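# Push protruding drive blanks into a loose rack until latched

## Task

Find every drive blank that protrudes from the rack's front face and press each one fully home so that it latches. The rack is free-standing: if it tilts more than a little the attempt fails, and it must finish in its original spot. A blank counts only if it stays seated on its own, not if the gripper is still holding it in.

## Robot and tools

Robot: a single six-joint arm with a two-finger parallel gripper. Nothing may be pushed or knocked off the table; that is a failure.

Frame: every pose is in the scene frame. The origin sits on the tabletop straight below the arm base, +z is up, and +y is to the left when facing along +x. The base itself may be slightly tilted. Gripper axes: the fingers extend along the gripper's +x and close along its y. end_effector_position is the point midway between the finger pads, about 3 to 4 cm short of the fingertips. Reported hand position can be a little wrong, more so at long reach.

Row format (used by both motion tools): 8 numbers [x, y, z, qw, qx, qy, qz, opening]. x, y, z is an absolute target position for end_effector_position in metres; qw, qx, qy, qz is an absolute target orientation quaternion, w first, both in the scene frame. opening runs from -1 to 1: +1 is fully open (0.088 m), empty fingers touch near -0.80, and anything lower closes no further. Full open to closed takes at least about 0.5 s. For pushing, a closed gripper (around -0.8 to -1) gives a compact fingertip pad.

execute_actions(actions): a list of actions run in order. Each action is a table of 1 to 15 rows; each row lasts one 1/30 s control step, and a short table repeats its final row to fill 15 steps (0.5 s). An empty list just returns current state and images. A target lying more than 0.6 m from the gripper's position at the start of that action, along any gripper axis, gets the action refused; if the first action fails that check, or any action is malformed, nothing runs. Repeat the desired quaternion in every row to hold orientation rather than copying the last reported one, which may have drifted.

move(target, speed, blocking): one row as target, an absolute pose. The gripper follows a straight path there, turning the shorter way. speed is top path speed in m/s, 0.002 to 0.5, default 0.25; rotation is capped at twice that in rad/s. Path duration is 0.5 to 10 s and stops short if it would need longer. The path does not stop on contact, the gripper can lag, stray, and overshoot speed (especially with the arm near full extension). Faster contact hits harder, and a target placed deeper past the contact presses harder, so approach blanks slowly and aim only a little beyond the latched depth. Opening is applied when the move begins. Result adds a move: line with the ending (done = at rest near target; otherwise off_target, moving, held, fault, etc.), distance to target, and limits (paced = the commanded pose was clipped; held = a check blocked some steps, after which motion may jump well above speed). blocking=false returns after 0.5 s while the arm continues; until a result shows the move ended, use wait or stop before sending other motion.

wait(seconds): 0 to 10 s, arm keeps its last command; returns early if a running move finishes. stop(): brakes a running move; braking needs distance, more at speed; fingers are not stopped.

zoom_image(camera, region): camera is cam_high, cam_low or cam_wrist; region is [x0, y0, x1, y1] pixels of that camera's latest image, origin top-left, at most 504 by 504. Images are 896x504. Calibration (K, distortion, T_world_to_cam) is given per camera and may be off by a few degrees and millimetres; use it to locate the rack and blanks.

finished_scene(scene): pass the current scene's number once every blank is seated and the gripper has backed away. It cannot be undone; its result reports success and gives the next task. Replying without any tool call ends everything.

Controller behaviour: each control step clips the commanded pose to within 70 mm and 16 degrees of the measured pose, then solves damped inverse kinematics, favouring position over orientation. After an action the arm only reaches the last clipped pose, so far targets need several actions. Hand target in a result shows the pose currently being driven toward. Joint friction can leave the gripper short or tilted, and tiny moves may not happen; check position and orientation after each move and correct tilt.

Result lines: end_effector_position, end_effector_quat_wxyz, velocities; Joint positions and velocities for waist, shoulder, elbow, wrist pitch, wrist yaw, wrist roll, then finger-pad gap (m). Joint ranges (rad): waist -3.054 to 3.054, shoulder 0.000 to 3.142, elbow 0.000 to 2.356, wrist pitch -1.571 to 1.571, wrist yaw -1.571 to 1.571, wrist roll -3.142 to 3.142. grip_measured is the finger opening on the command scale (may be off by about 1 mm). pose unreachable means the clearance check (which treats the mount as part of the arm) altered or blocked the command. Joint torques are total drive outputs, non-zero even in free air; External joint torques estimate resistance from contact, with friction and error mixed in, plus extra lines for earlier actions in a multi-action call. A rising external torque while pushing suggests the blank has bottomed out or the rack is being shoved.

Avoid: hard or fast impacts, deep over-pushing, and shoving the loose rack (push straight into the blank along its slot, and brace the approach slowly so the rack neither slides nor tips). Load limits (N m): waist 18.2, shoulder 22.5, elbow 22.4, wrist pitch 5.92, wrist yaw 5.9, wrist roll 5.54; reaching one triggers a TORQUE FAULT, a 10 s halt, and the rest of the call is skipped. Sustained pressing heats motors: MOTOR HOT appears from 50 °C, and at 95 °C an OVER-TEMPERATURE FAULT holds the arm and may cut power, so retract once each blank latches.

Each tool is called after "Emit:" as a command line: name --argument value for each argument, lists and objects as JSON in quotes; but a table of rows of numbers goes row by row, as --pt "numbers of a row", without its own name.

## Session

Emit:
execute_actions --actions '[]'

Scene clock: 0.00 s.
end_effector_position=(+0.3442, +0.1277, +0.3151) grip_measured=+0.840 end_effector_quat_wxyz=(+0.598, -0.538, +0.579, +0.130) end_effector_velocity=(-0.003, -0.006, +0.002) end_effector_angular_velocity=(-0.032, +0.012, -0.002)
Joint positions: [ 0.337  1.447  1.276 -1.001  0.37  -0.581  0.08 ]
Joint velocities: [-0.002 -0.002 -0.002 -0.022  0.022 -0.007 -0.   ]
Joint torques (N m, as the arm reports them, + toward a larger angle): no reading
External joint torques (N m, as the arm's controller estimates them; a push from outside toward a larger angle lowers the number): no reading
Motor temperatures (°C, as the motors report them): [23 22 19 23 22 21]
Heat: hottest waist 23 °C (+0.0 °C/min).
Hand target: +0.344, +0.128, +0.315; +0.598, -0.538, +0.579, +0.130

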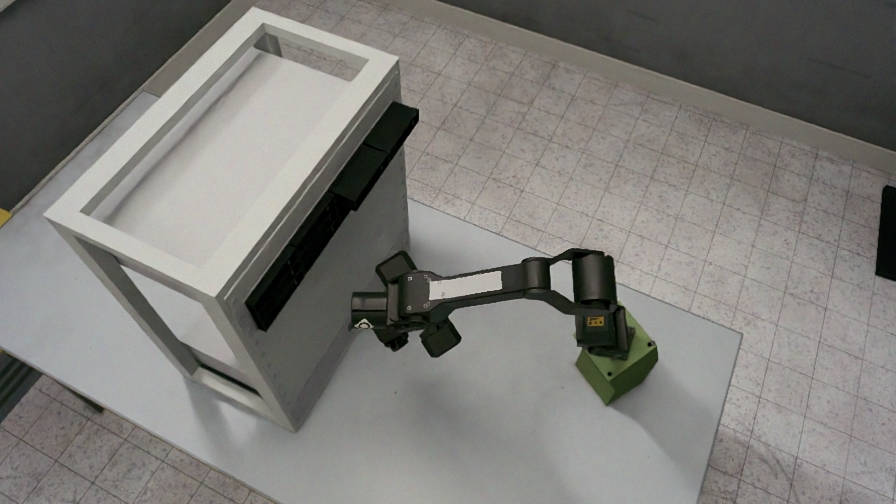

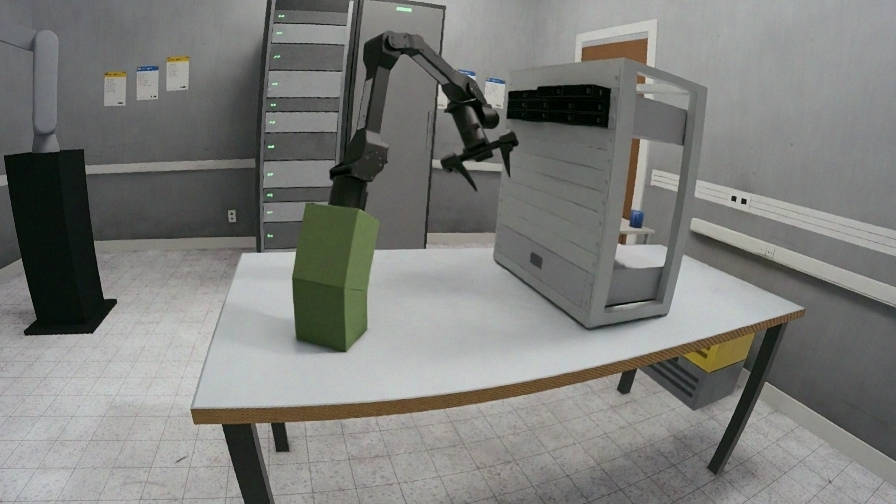

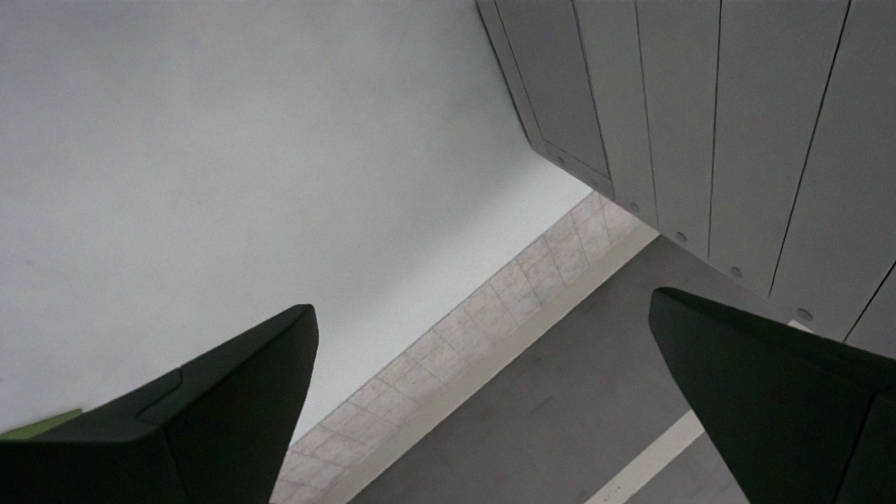

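Emit:
zoom_image --camera "cam_high" --region '[200, 50, 480, 350]'

Emit:
zoom_image --camera "cam_low" --region '[490, 50, 650, 150]'

Region (200, 50, 480, 350) of cam_high's 896x504 image, scaled by 1.680, with more detail than that image has; it fills the left 470 columns of this view, and the rest is white.

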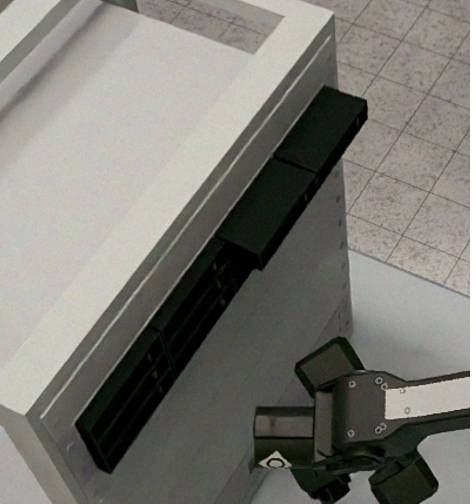

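Region (490, 50, 650, 150) of cam_low's 896x504 image, scaled by 3.150, with more detail than that image has; it fills the top 315 rows of this view, and the rest is white.

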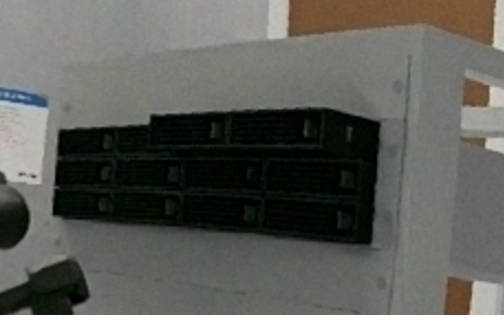

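Emit:
move --target '[0.3,0.05,0.45,1,0,0,0,-1]'

Scene clock: 4.70 s.
end_effector_position=(+0.3000, +0.0534, +0.4536) grip_measured=-0.795 end_effector_quat_wxyz=(+1.000, -0.010, -0.000, +0.009) end_effector_velocity=(-0.001, -0.001, +0.002) end_effector_angular_velocity=(+0.003, -0.019, -0.003)
Joint positions: [-0.381  0.469  0.29   0.405 -0.272  0.377  0.   ]
Joint velocities: [-0.002 -0.002 -0.007  0.022  0.007  0.007 -0.   ]
Joint torques (N m, as the arm reports them, + toward a larger angle): [-0.56 -1.47  4.35  1.73  0.41  0.18]
External joint torques (N m, as the arm's controller estimates them; a push from outside toward a larger angle lowers the number): [-0.22 -0.77 -2.48  0.1   0.13  0.17]
Motor temperatures (°C, as the motors report them): [23 23 20 23 22 21]
Heat: hottest waist 23 °C (+0.0 °C/min).
Hand target: +0.299, +0.051, +0.450; +1.000, -0.005, +0.000, +0.005
Off the commanded pose: 0.005 m, 2 deg.
move: done
camera_calibration (this result's frames):
cam_wrist: T_world_to_cam=[[0.00732089, -0.998566, -0.0530407, 0.0908634], [-0.36267, 0.0467793, -0.930743, 0.553016], [0.931889, 0.0260501, -0.361807, -0.0407606], [0, 0, 0, 1]] pos_world=[0.237882, 0.0659252, 0.504788]

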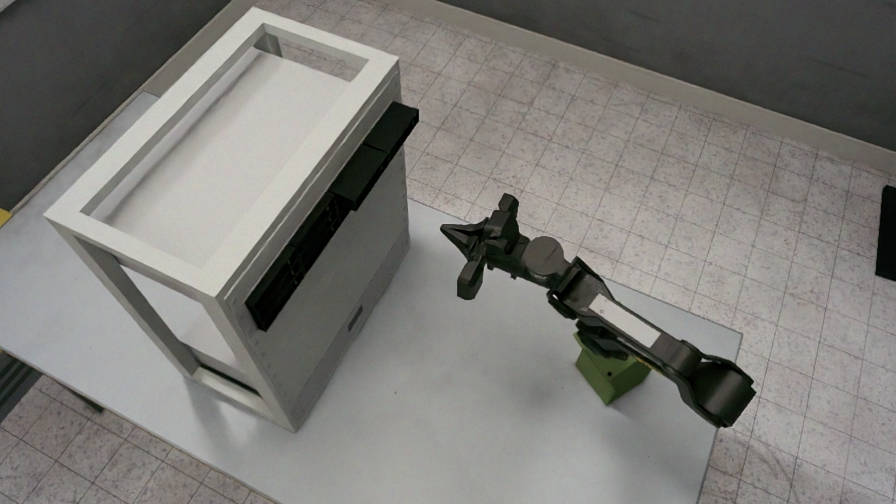

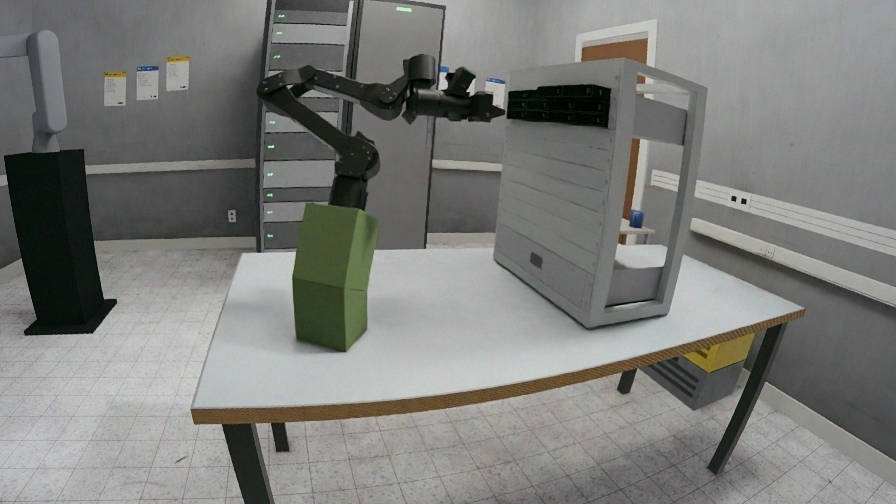

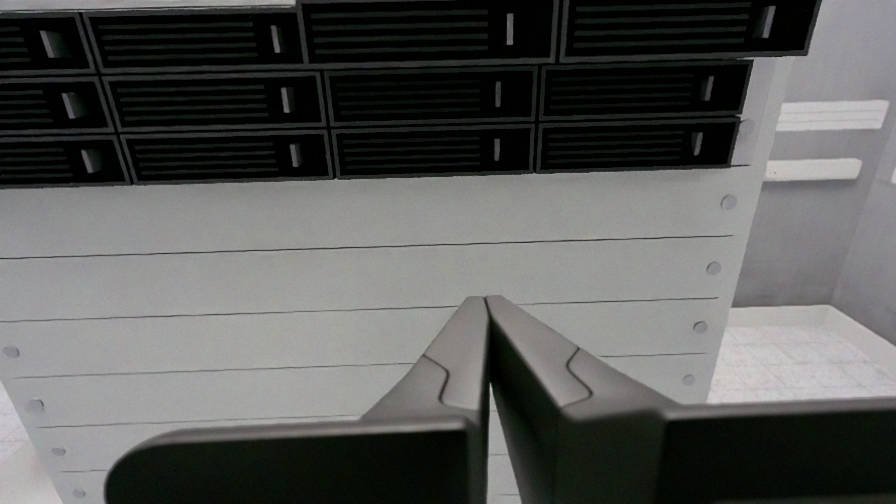

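Emit:
move --target '[0.37,0.07,0.525,1,0,0,0,-1]'

Scene clock: 5.77 s.
end_effector_position=(+0.3673, +0.0703, +0.5249) grip_measured=-0.795 end_effector_quat_wxyz=(+1.000, -0.003, -0.001, +0.002) end_effector_velocity=(-0.000, +0.000, +0.002) end_effector_angular_velocity=(-0.005, +0.005, -0.007)
Joint positions: [-0.33   0.801  0.685  0.335 -0.208  0.378  0.   ]
Joint velocities: [ 0.002 -0.002  0.012 -0.022  0.007 -0.007  0.   ]
Joint torques (N m, as the arm reports them, + toward a larger angle): [-0.77 -1.56  6.86  1.4   0.38  0.18]
External joint torques (N m, as the arm's controller estimates them; a push from outside toward a larger angle lowers the number): [ 0.11  0.98 -0.03 -0.26  0.11  0.17]
Motor temperatures (°C, as the motors report them): [23 23 20 23 22 21]
Heat: hottest waist 23 °C (+0.0 °C/min).
Hand target: +0.369, +0.070, +0.525; +1.000, +0.000, -0.000, +0.000
Off the commanded pose: 0.003 m, 0 deg.
move: done
camera_calibration (this result's frames):
cam_wrist: T_world_to_cam=[[-0.00755397, -0.99777, -0.0663222, 0.123469], [-0.360246, 0.064586, -0.930619, 0.640735], [0.932827, 0.0168624, -0.35993, -0.0787998], [0, 0, 0, 1]] pos_world=[0.305261, 0.0831396, 0.576106]

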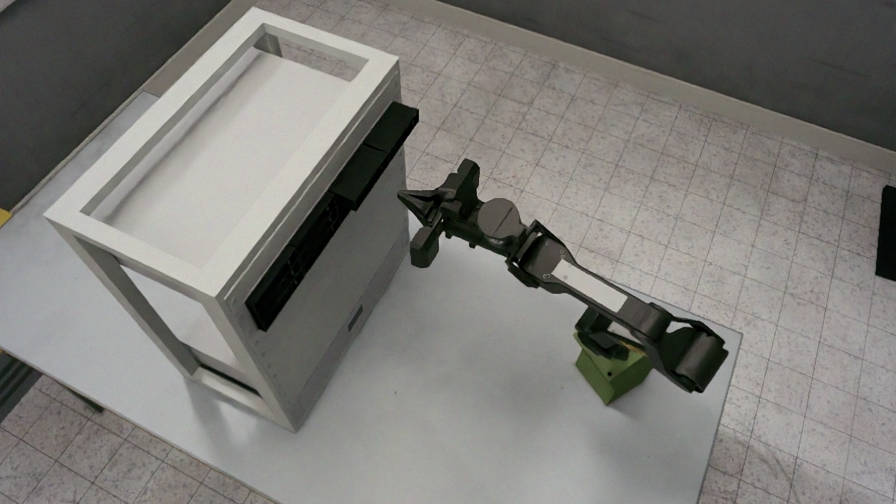

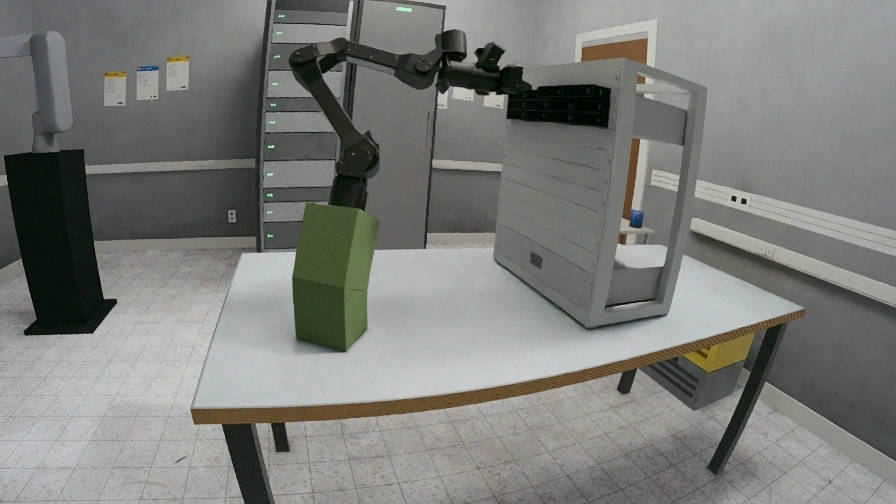

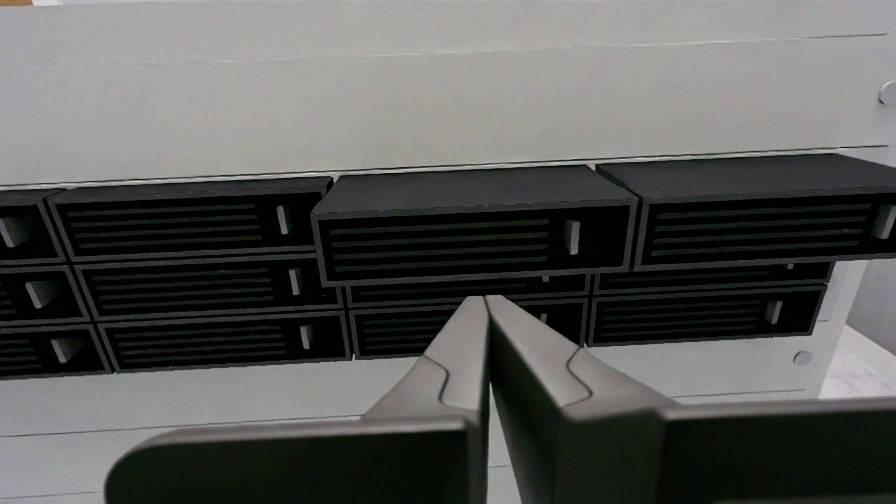

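Emit:
move --target '[0.41,0.072,0.519,1,0,0,0,-1]' --speed 0.1

Scene clock: 9.87 s.
end_effector_position=(+0.4074, +0.0720, +0.5195) grip_measured=-0.795 end_effector_quat_wxyz=(+1.000, +0.003, -0.001, +0.001) end_effector_velocity=(+0.001, -0.000, -0.001) end_effector_angular_velocity=(-0.007, +0.009, +0.002)
Joint positions: [-0.269  0.981  0.764  0.431 -0.147  0.378  0.   ]
Joint velocities: [-0.002  0.002  0.002 -0.007 -0.007 -0.007  0.   ]
Joint torques (N m, as the arm reports them, + toward a larger angle): [-1.15 -2.7   6.78  1.7   0.36 -0.22]
External joint torques (N m, as the arm's controller estimates them; a push from outside toward a larger angle lowers the number): [ 0.16  1.07 -0.08  0.03  0.09 -0.23]
Motor temperatures (°C, as the motors report them): [23 23 21 24 22 21]
Heat: hottest wrist pitch 24 °C (+6.1 °C/min).
Hand target: +0.410, +0.072, +0.519; +1.000, +0.000, -0.000, -0.000
Off the commanded pose: 0.003 m, 0 deg.
move: done
camera_calibration (this result's frames):
cam_wrist: T_world_to_cam=[[-0.0089194, -0.996784, -0.0796333, 0.132433], [-0.361511, 0.0774644, -0.929144, 0.648834], [0.932325, 0.0205009, -0.361039, -0.117659], [0, 0, 0, 1]] pos_world=[0.345438, 0.0841576, 0.570927]

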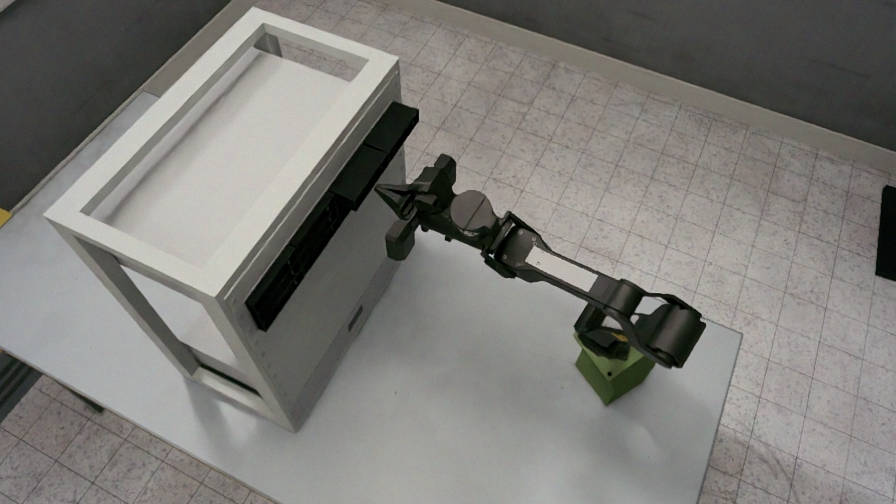

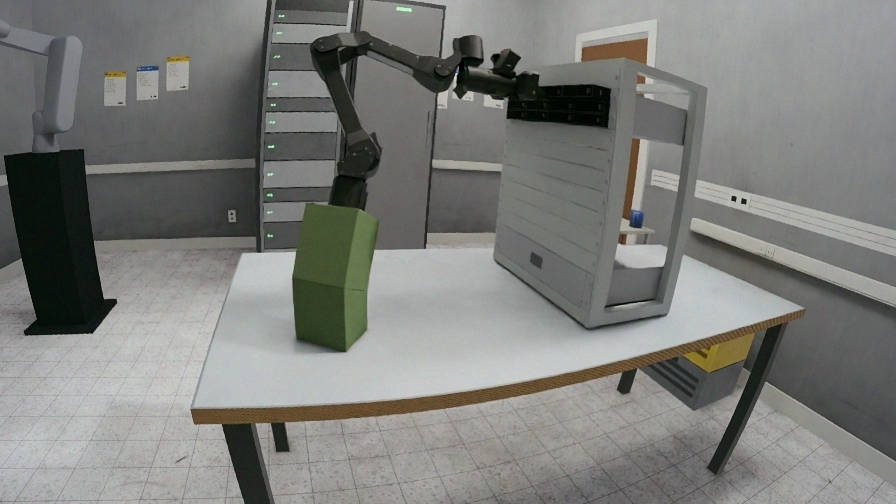

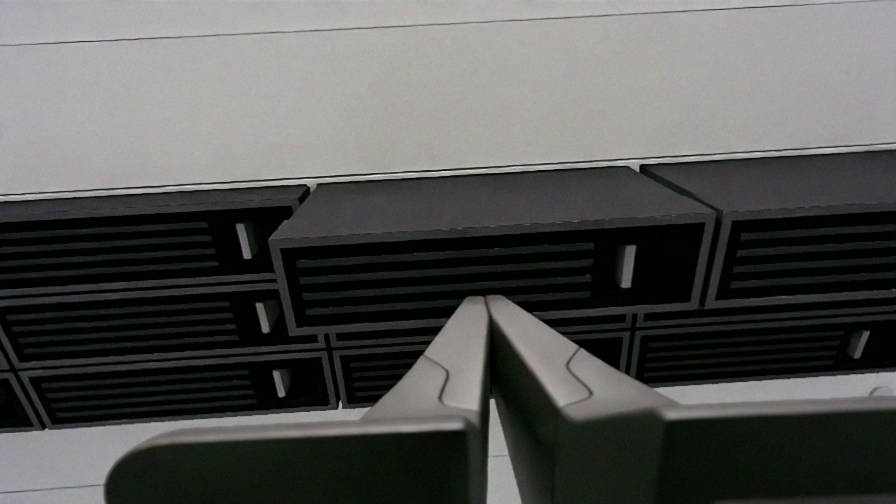

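Emit:
move --target '[0.445,0.072,0.519,1,0,0,0,-1]' --speed 0.03

Scene clock: 11.53 s.
end_effector_position=(+0.4409, +0.0722, +0.5199) grip_measured=-0.795 end_effector_quat_wxyz=(+1.000, +0.003, -0.001, +0.001) end_effector_velocity=(+0.001, +0.000, -0.005) end_effector_angular_velocity=(-0.004, +0.024, +0.001)
Joint positions: [-0.247  1.122  0.861  0.475 -0.126  0.373  0.   ]
Joint velocities: [ 0.002  0.002  0.002 -0.022 -0.007 -0.007 -0.   ]
Joint torques (N m, as the arm reports them, + toward a larger angle): [-1.49 -3.27  7.25  1.79  0.42 -0.22]
External joint torques (N m, as the arm's controller estimates them; a push from outside toward a larger angle lowers the number): [ 0.13  1.45  0.45  0.12  0.16 -0.23]
Motor temperatures (°C, as the motors report them): [23 23 21 24 22 21]
Heat: hottest wrist pitch 24 °C (+5.2 °C/min).
Hand target: +0.445, +0.072, +0.519; +1.000, +0.000, +0.000, -0.000
Off the commanded pose: 0.004 m, 0 deg.
move: done
camera_calibration (this result's frames):
cam_wrist: T_world_to_cam=[[-0.00857126, -0.996813, -0.0793136, 0.132646], [-0.361405, 0.077043, -0.929221, 0.66131], [0.93237, 0.0206997, -0.360913, -0.148833], [0, 0, 0, 1]] pos_world=[0.378905, 0.0843545, 0.571308]

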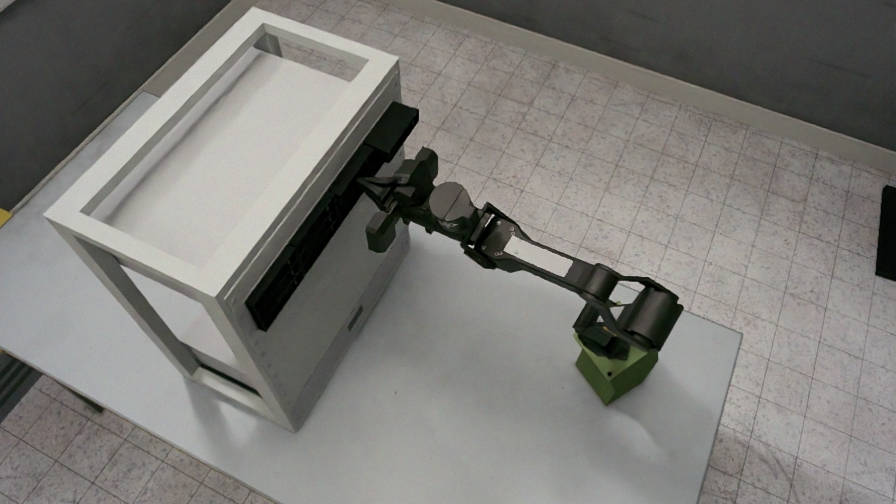

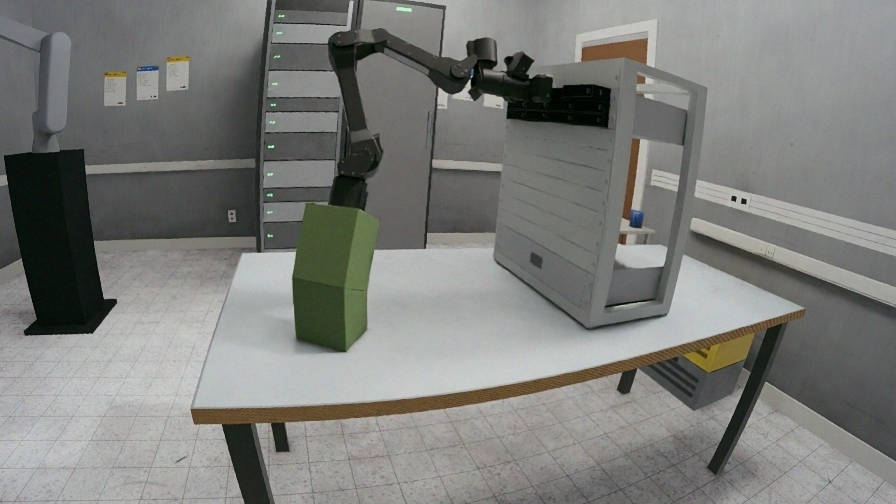

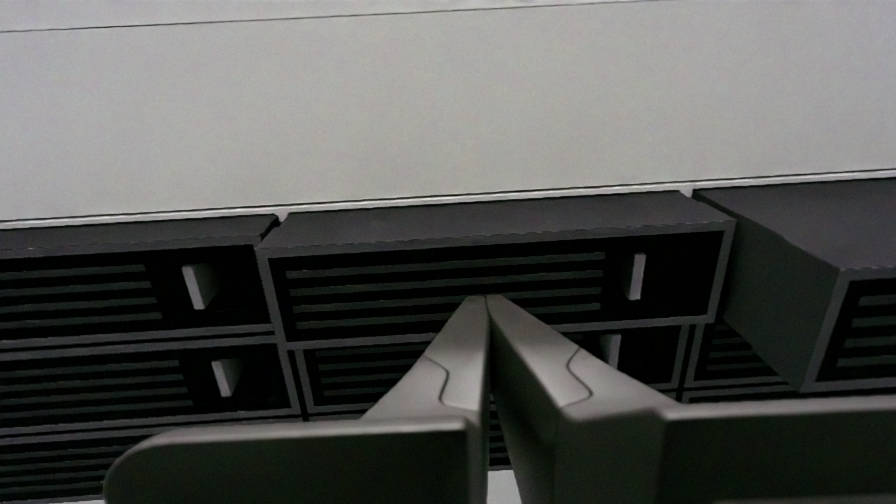

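Emit:
move --target '[0.456,0.072,0.519,1,0,0,0,-1]' --speed 0.02

Scene clock: 12.60 s.
end_effector_position=(+0.4505, +0.0723, +0.5202) grip_measured=-0.795 end_effector_quat_wxyz=(+1.000, +0.003, -0.001, +0.002) end_effector_velocity=(-0.001, -0.002, -0.005) end_effector_angular_velocity=(-0.005, +0.022, -0.003)
Joint positions: [-0.242  1.161  0.892  0.485 -0.122  0.371  0.   ]
Joint velocities: [-0.002 -0.002 -0.002 -0.022 -0.007 -0.007 -0.   ]
Joint torques (N m, as the arm reports them, + toward a larger angle): [-1.45 -2.87  7.76  1.87  0.43 -0.23]
External joint torques (N m, as the arm's controller estimates them; a push from outside toward a larger angle lowers the number): [ 0.27  2.17  0.93  0.18  0.17 -0.24]
Motor temperatures (°C, as the motors report them): [23 23 21 24 22 21]
Heat: hottest wrist pitch 24 °C (+4.8 °C/min).
Hand target: +0.456, +0.072, +0.519; +1.000, -0.000, -0.000, +0.000
Off the commanded pose: 0.006 m, 0 deg.
move: done
camera_calibration (this result's frames):
cam_wrist: T_world_to_cam=[[-0.00778608, -0.996867, -0.0787081, 0.13221], [-0.360446, 0.0762171, -0.929661, 0.66496], [0.932747, 0.0211316, -0.359911, -0.158461], [0, 0, 0, 1]] pos_world=[0.388516, 0.0844633, 0.571562]

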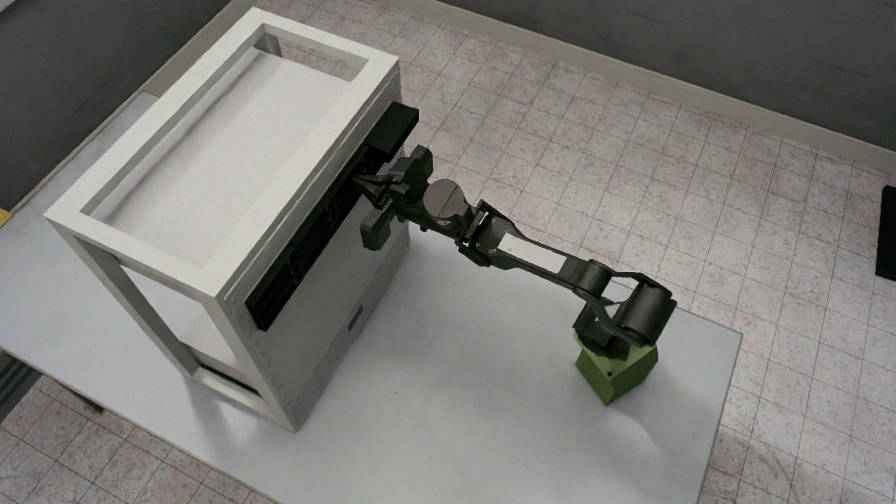

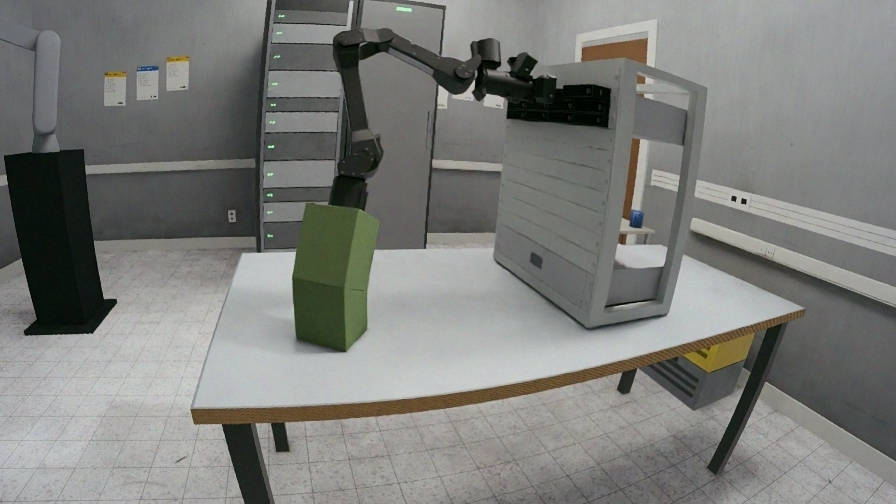

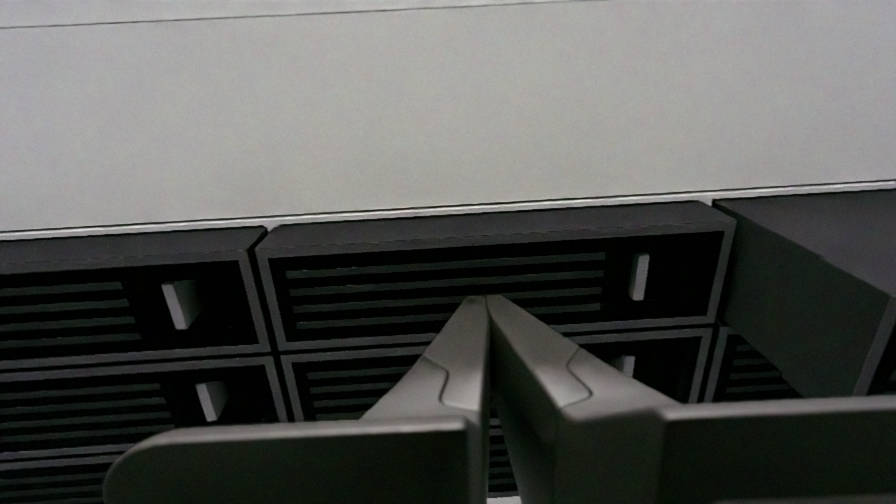

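Slightly more to latch.

Emit:
move --target '[0.464,0.072,0.519,1,0,0,0,-1]' --speed 0.015

Emit:
zoom_image --camera "cam_wrist" --region '[150, 180, 400, 420]'

Scene clock: 13.83 s.
end_effector_position=(+0.4528, +0.0717, +0.5189) grip_measured=-0.795 end_effector_quat_wxyz=(+1.000, +0.003, +0.001, +0.001) end_effector_velocity=(-0.001, -0.005, +0.003) end_effector_angular_velocity=(-0.010, -0.017, -0.025)
Joint positions: [-0.241  1.171  0.898  0.485 -0.121  0.371  0.   ]
Joint velocities: [-0.007 -0.002 -0.002  0.007  0.022 -0.007 -0.   ]
Joint torques (N m, as the arm reports them, + toward a larger angle): [-1.14 -0.16  9.59  2.28  0.53 -0.19]
External joint torques (N m, as the arm's controller estimates them; a push from outside toward a larger angle lowers the number): [ 0.64  5.08  2.65  0.55  0.26 -0.2 ]
Motor temperatures (°C, as the motors report them): [23 23 21 24 22 21]
Heat: hottest wrist pitch 24 °C (+4.3 °C/min).
Hand target: +0.463, +0.072, +0.519; +1.000, +0.000, +0.000, +0.000
Off the commanded pose: 0.011 m, 0 deg.
move: off_target
camera_calibration (this result's frames):
cam_wrist: T_world_to_cam=[[-0.00958109, -0.996832, -0.0789518, 0.132459], [-0.363925, 0.0770169, -0.928239, 0.66541], [0.931379, 0.019839, -0.36351, -0.158503], [0, 0, 0, 1]] pos_world=[0.391054, 0.0839361, 0.5705]

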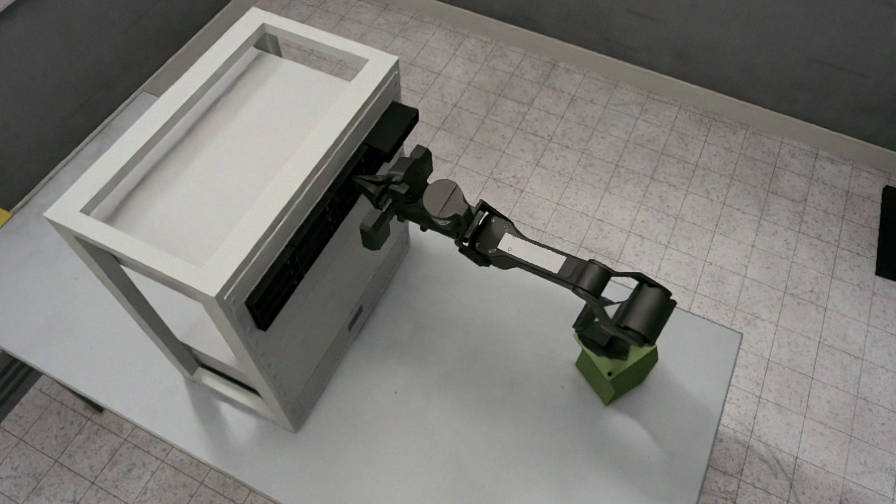

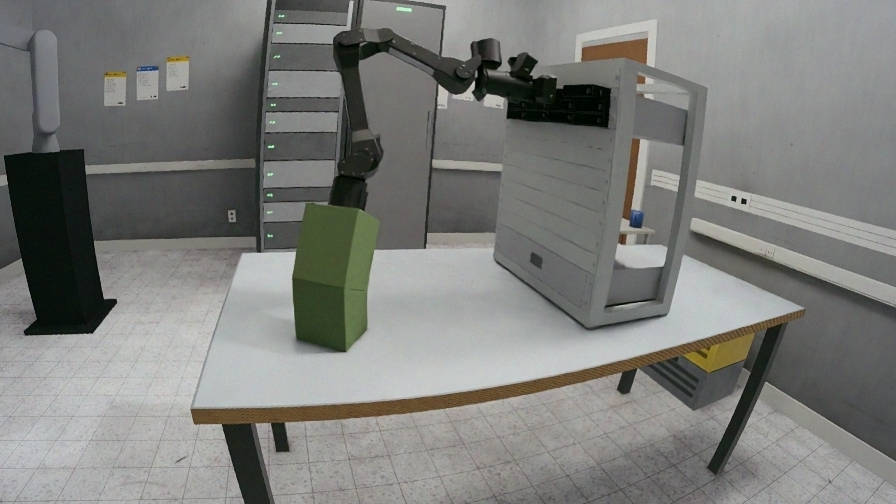

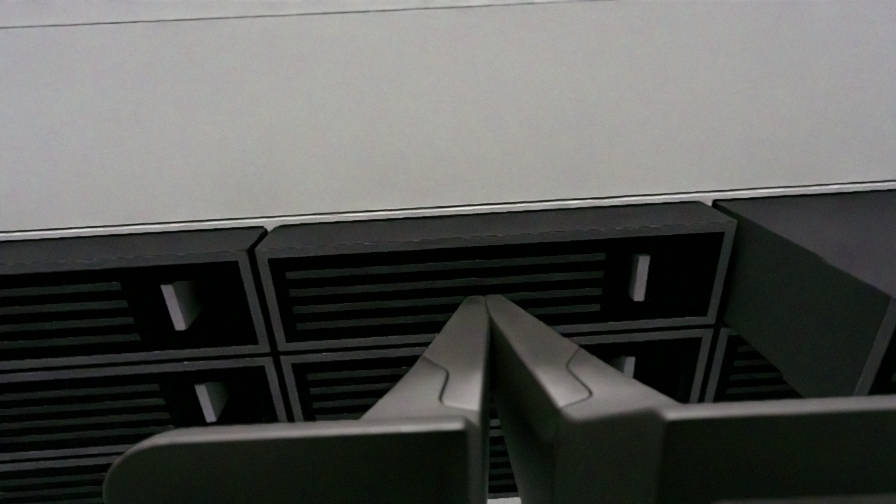

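Region (150, 180, 400, 420) of cam_wrist's 896x504 image, scaled by 2.016, with more detail than that image has; it fills the top 484 rows of this view, and the rest is white.

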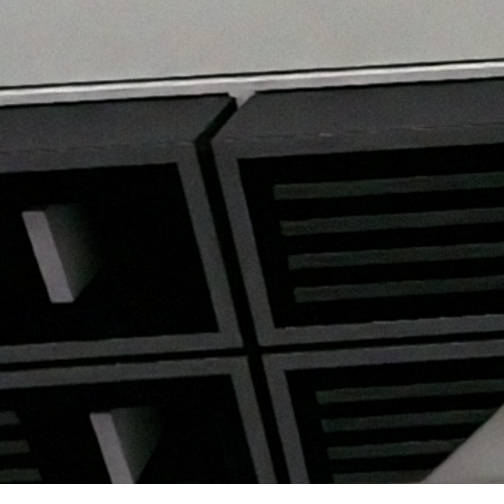

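Emit:
move --target '[0.395,0.06,0.519,1,0,0,0,-1]' --speed 0.15

Emit:
move --target '[0.4,-0.03,0.519,1,0,0,0,-1]' --speed 0.15

Scene clock: 14.87 s.
end_effector_position=(+0.3974, +0.0607, +0.5221) grip_measured=-0.795 end_effector_quat_wxyz=(+1.000, -0.005, -0.004, -0.001) end_effector_velocity=(-0.002, -0.001, +0.000) end_effector_angular_velocity=(-0.008, +0.003, -0.001)
Joint positions: [-0.334  0.948  0.732  0.438 -0.205  0.376  0.   ]
Joint velocities: [-0.007 -0.007 -0.002 -0.007 -0.007 -0.007 -0.   ]
Joint torques (N m, as the arm reports them, + toward a larger angle): [-1.33 -4.88  4.74  1.43  0.06  0.23]
External joint torques (N m, as the arm's controller estimates them; a push from outside toward a larger angle lowers the number): [-0.07 -1.54 -2.08 -0.21 -0.22  0.22]
Motor temperatures (°C, as the motors report them): [23 23 21 24 22 21]
Heat: hottest wrist pitch 24 °C (+4.0 °C/min).
Hand target: +0.395, +0.060, +0.519; +1.000, -0.001, +0.000, -0.000
Off the commanded pose: 0.004 m, 1 deg.
move: done
camera_calibration (this result's frames):
cam_wrist: T_world_to_cam=[[-0.0117773, -0.99792, -0.0633717, 0.11405], [-0.354616, 0.0634252, -0.932858, 0.648625], [0.934938, 0.0114861, -0.354626, -0.111004], [0, 0, 0, 1]] pos_world=[0.335138, 0.0739486, 0.572938]

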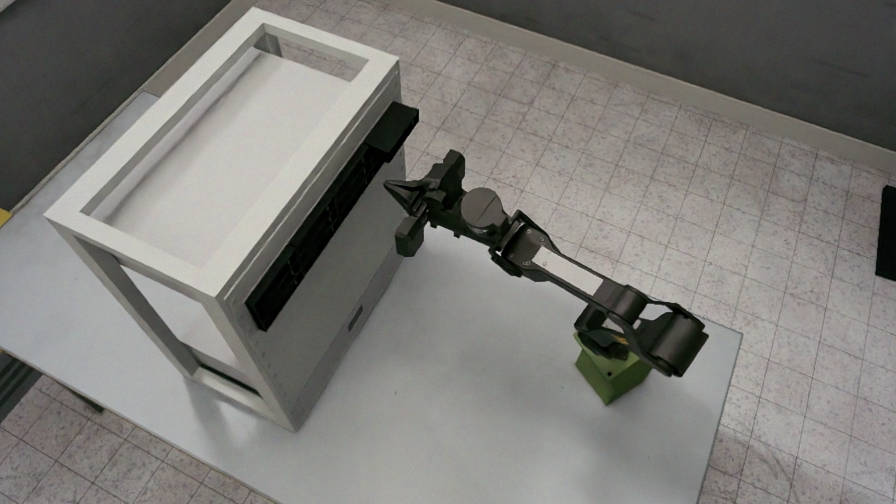

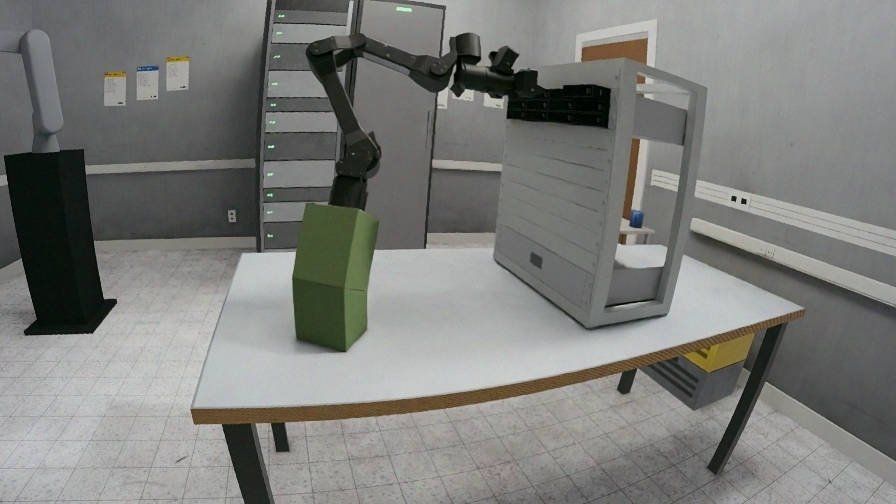

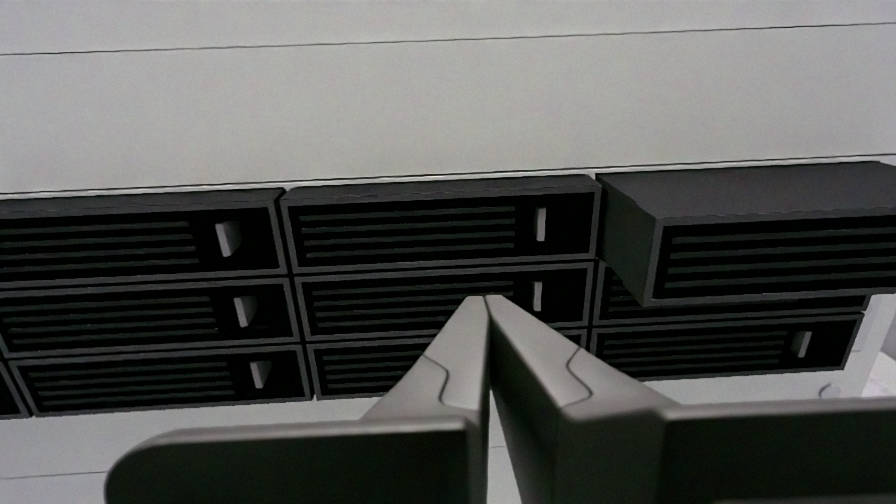

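Scene clock: 15.87 s.
end_effector_position=(+0.4002, -0.0260, +0.5247) grip_measured=-0.795 end_effector_quat_wxyz=(+1.000, -0.010, -0.006, +0.001) end_effector_velocity=(+0.001, -0.004, -0.003) end_effector_angular_velocity=(-0.006, +0.012, +0.005)
Joint positions: [-0.694  1.148  0.713  0.697 -0.557  0.461  0.   ]
Joint velocities: [-0.012  0.017  0.002  0.007 -0.022 -0.007 -0.   ]
Joint torques (N m, as the arm reports them, + toward a larger angle): [-2.24 -2.48  4.97  1.55  0.11  0.19]
External joint torques (N m, as the arm's controller estimates them; a push from outside toward a larger angle lowers the number): [-0.49  0.98 -1.62  0.08 -0.23  0.18]
Motor temperatures (°C, as the motors report them): [23 23 21 24 22 21]
Heat: hottest wrist pitch 24 °C (+3.8 °C/min).
Hand target: +0.401, -0.030, +0.519; +1.000, -0.002, +0.001, +0.000
Off the commanded pose: 0.007 m, 1 deg.
move: done
camera_calibration (this result's frames):
cam_wrist: T_world_to_cam=[[-0.00841652, -0.998522, -0.0536908, 0.021241], [-0.351584, 0.0532195, -0.934642, 0.656924], [0.936118, 0.0110104, -0.351513, -0.11381], [0, 0, 0, 1]] pos_world=[0.337683, -0.0124984, 0.575124]

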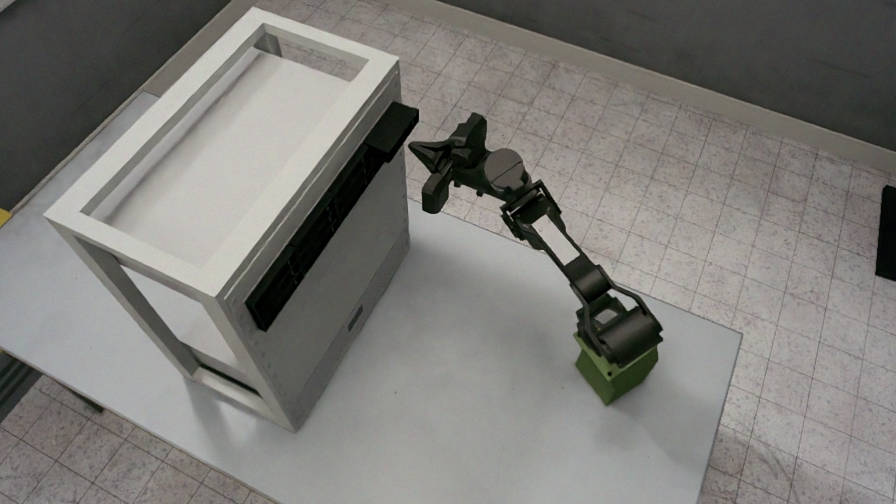

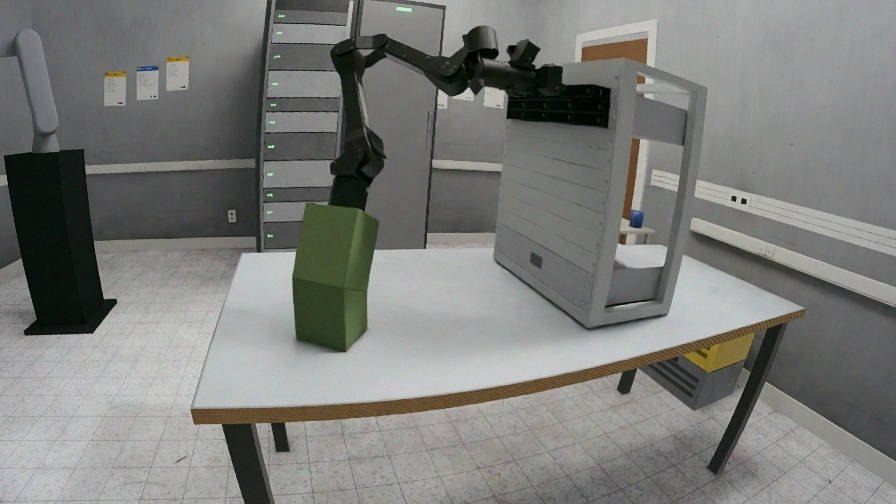

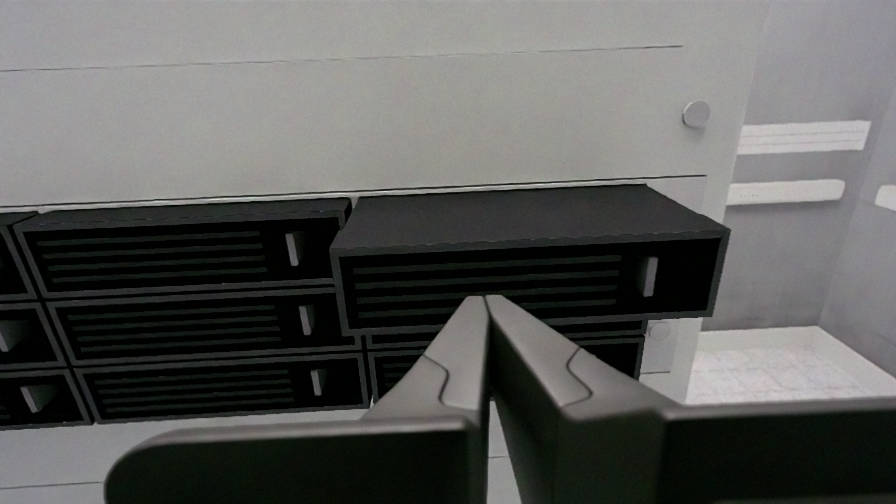

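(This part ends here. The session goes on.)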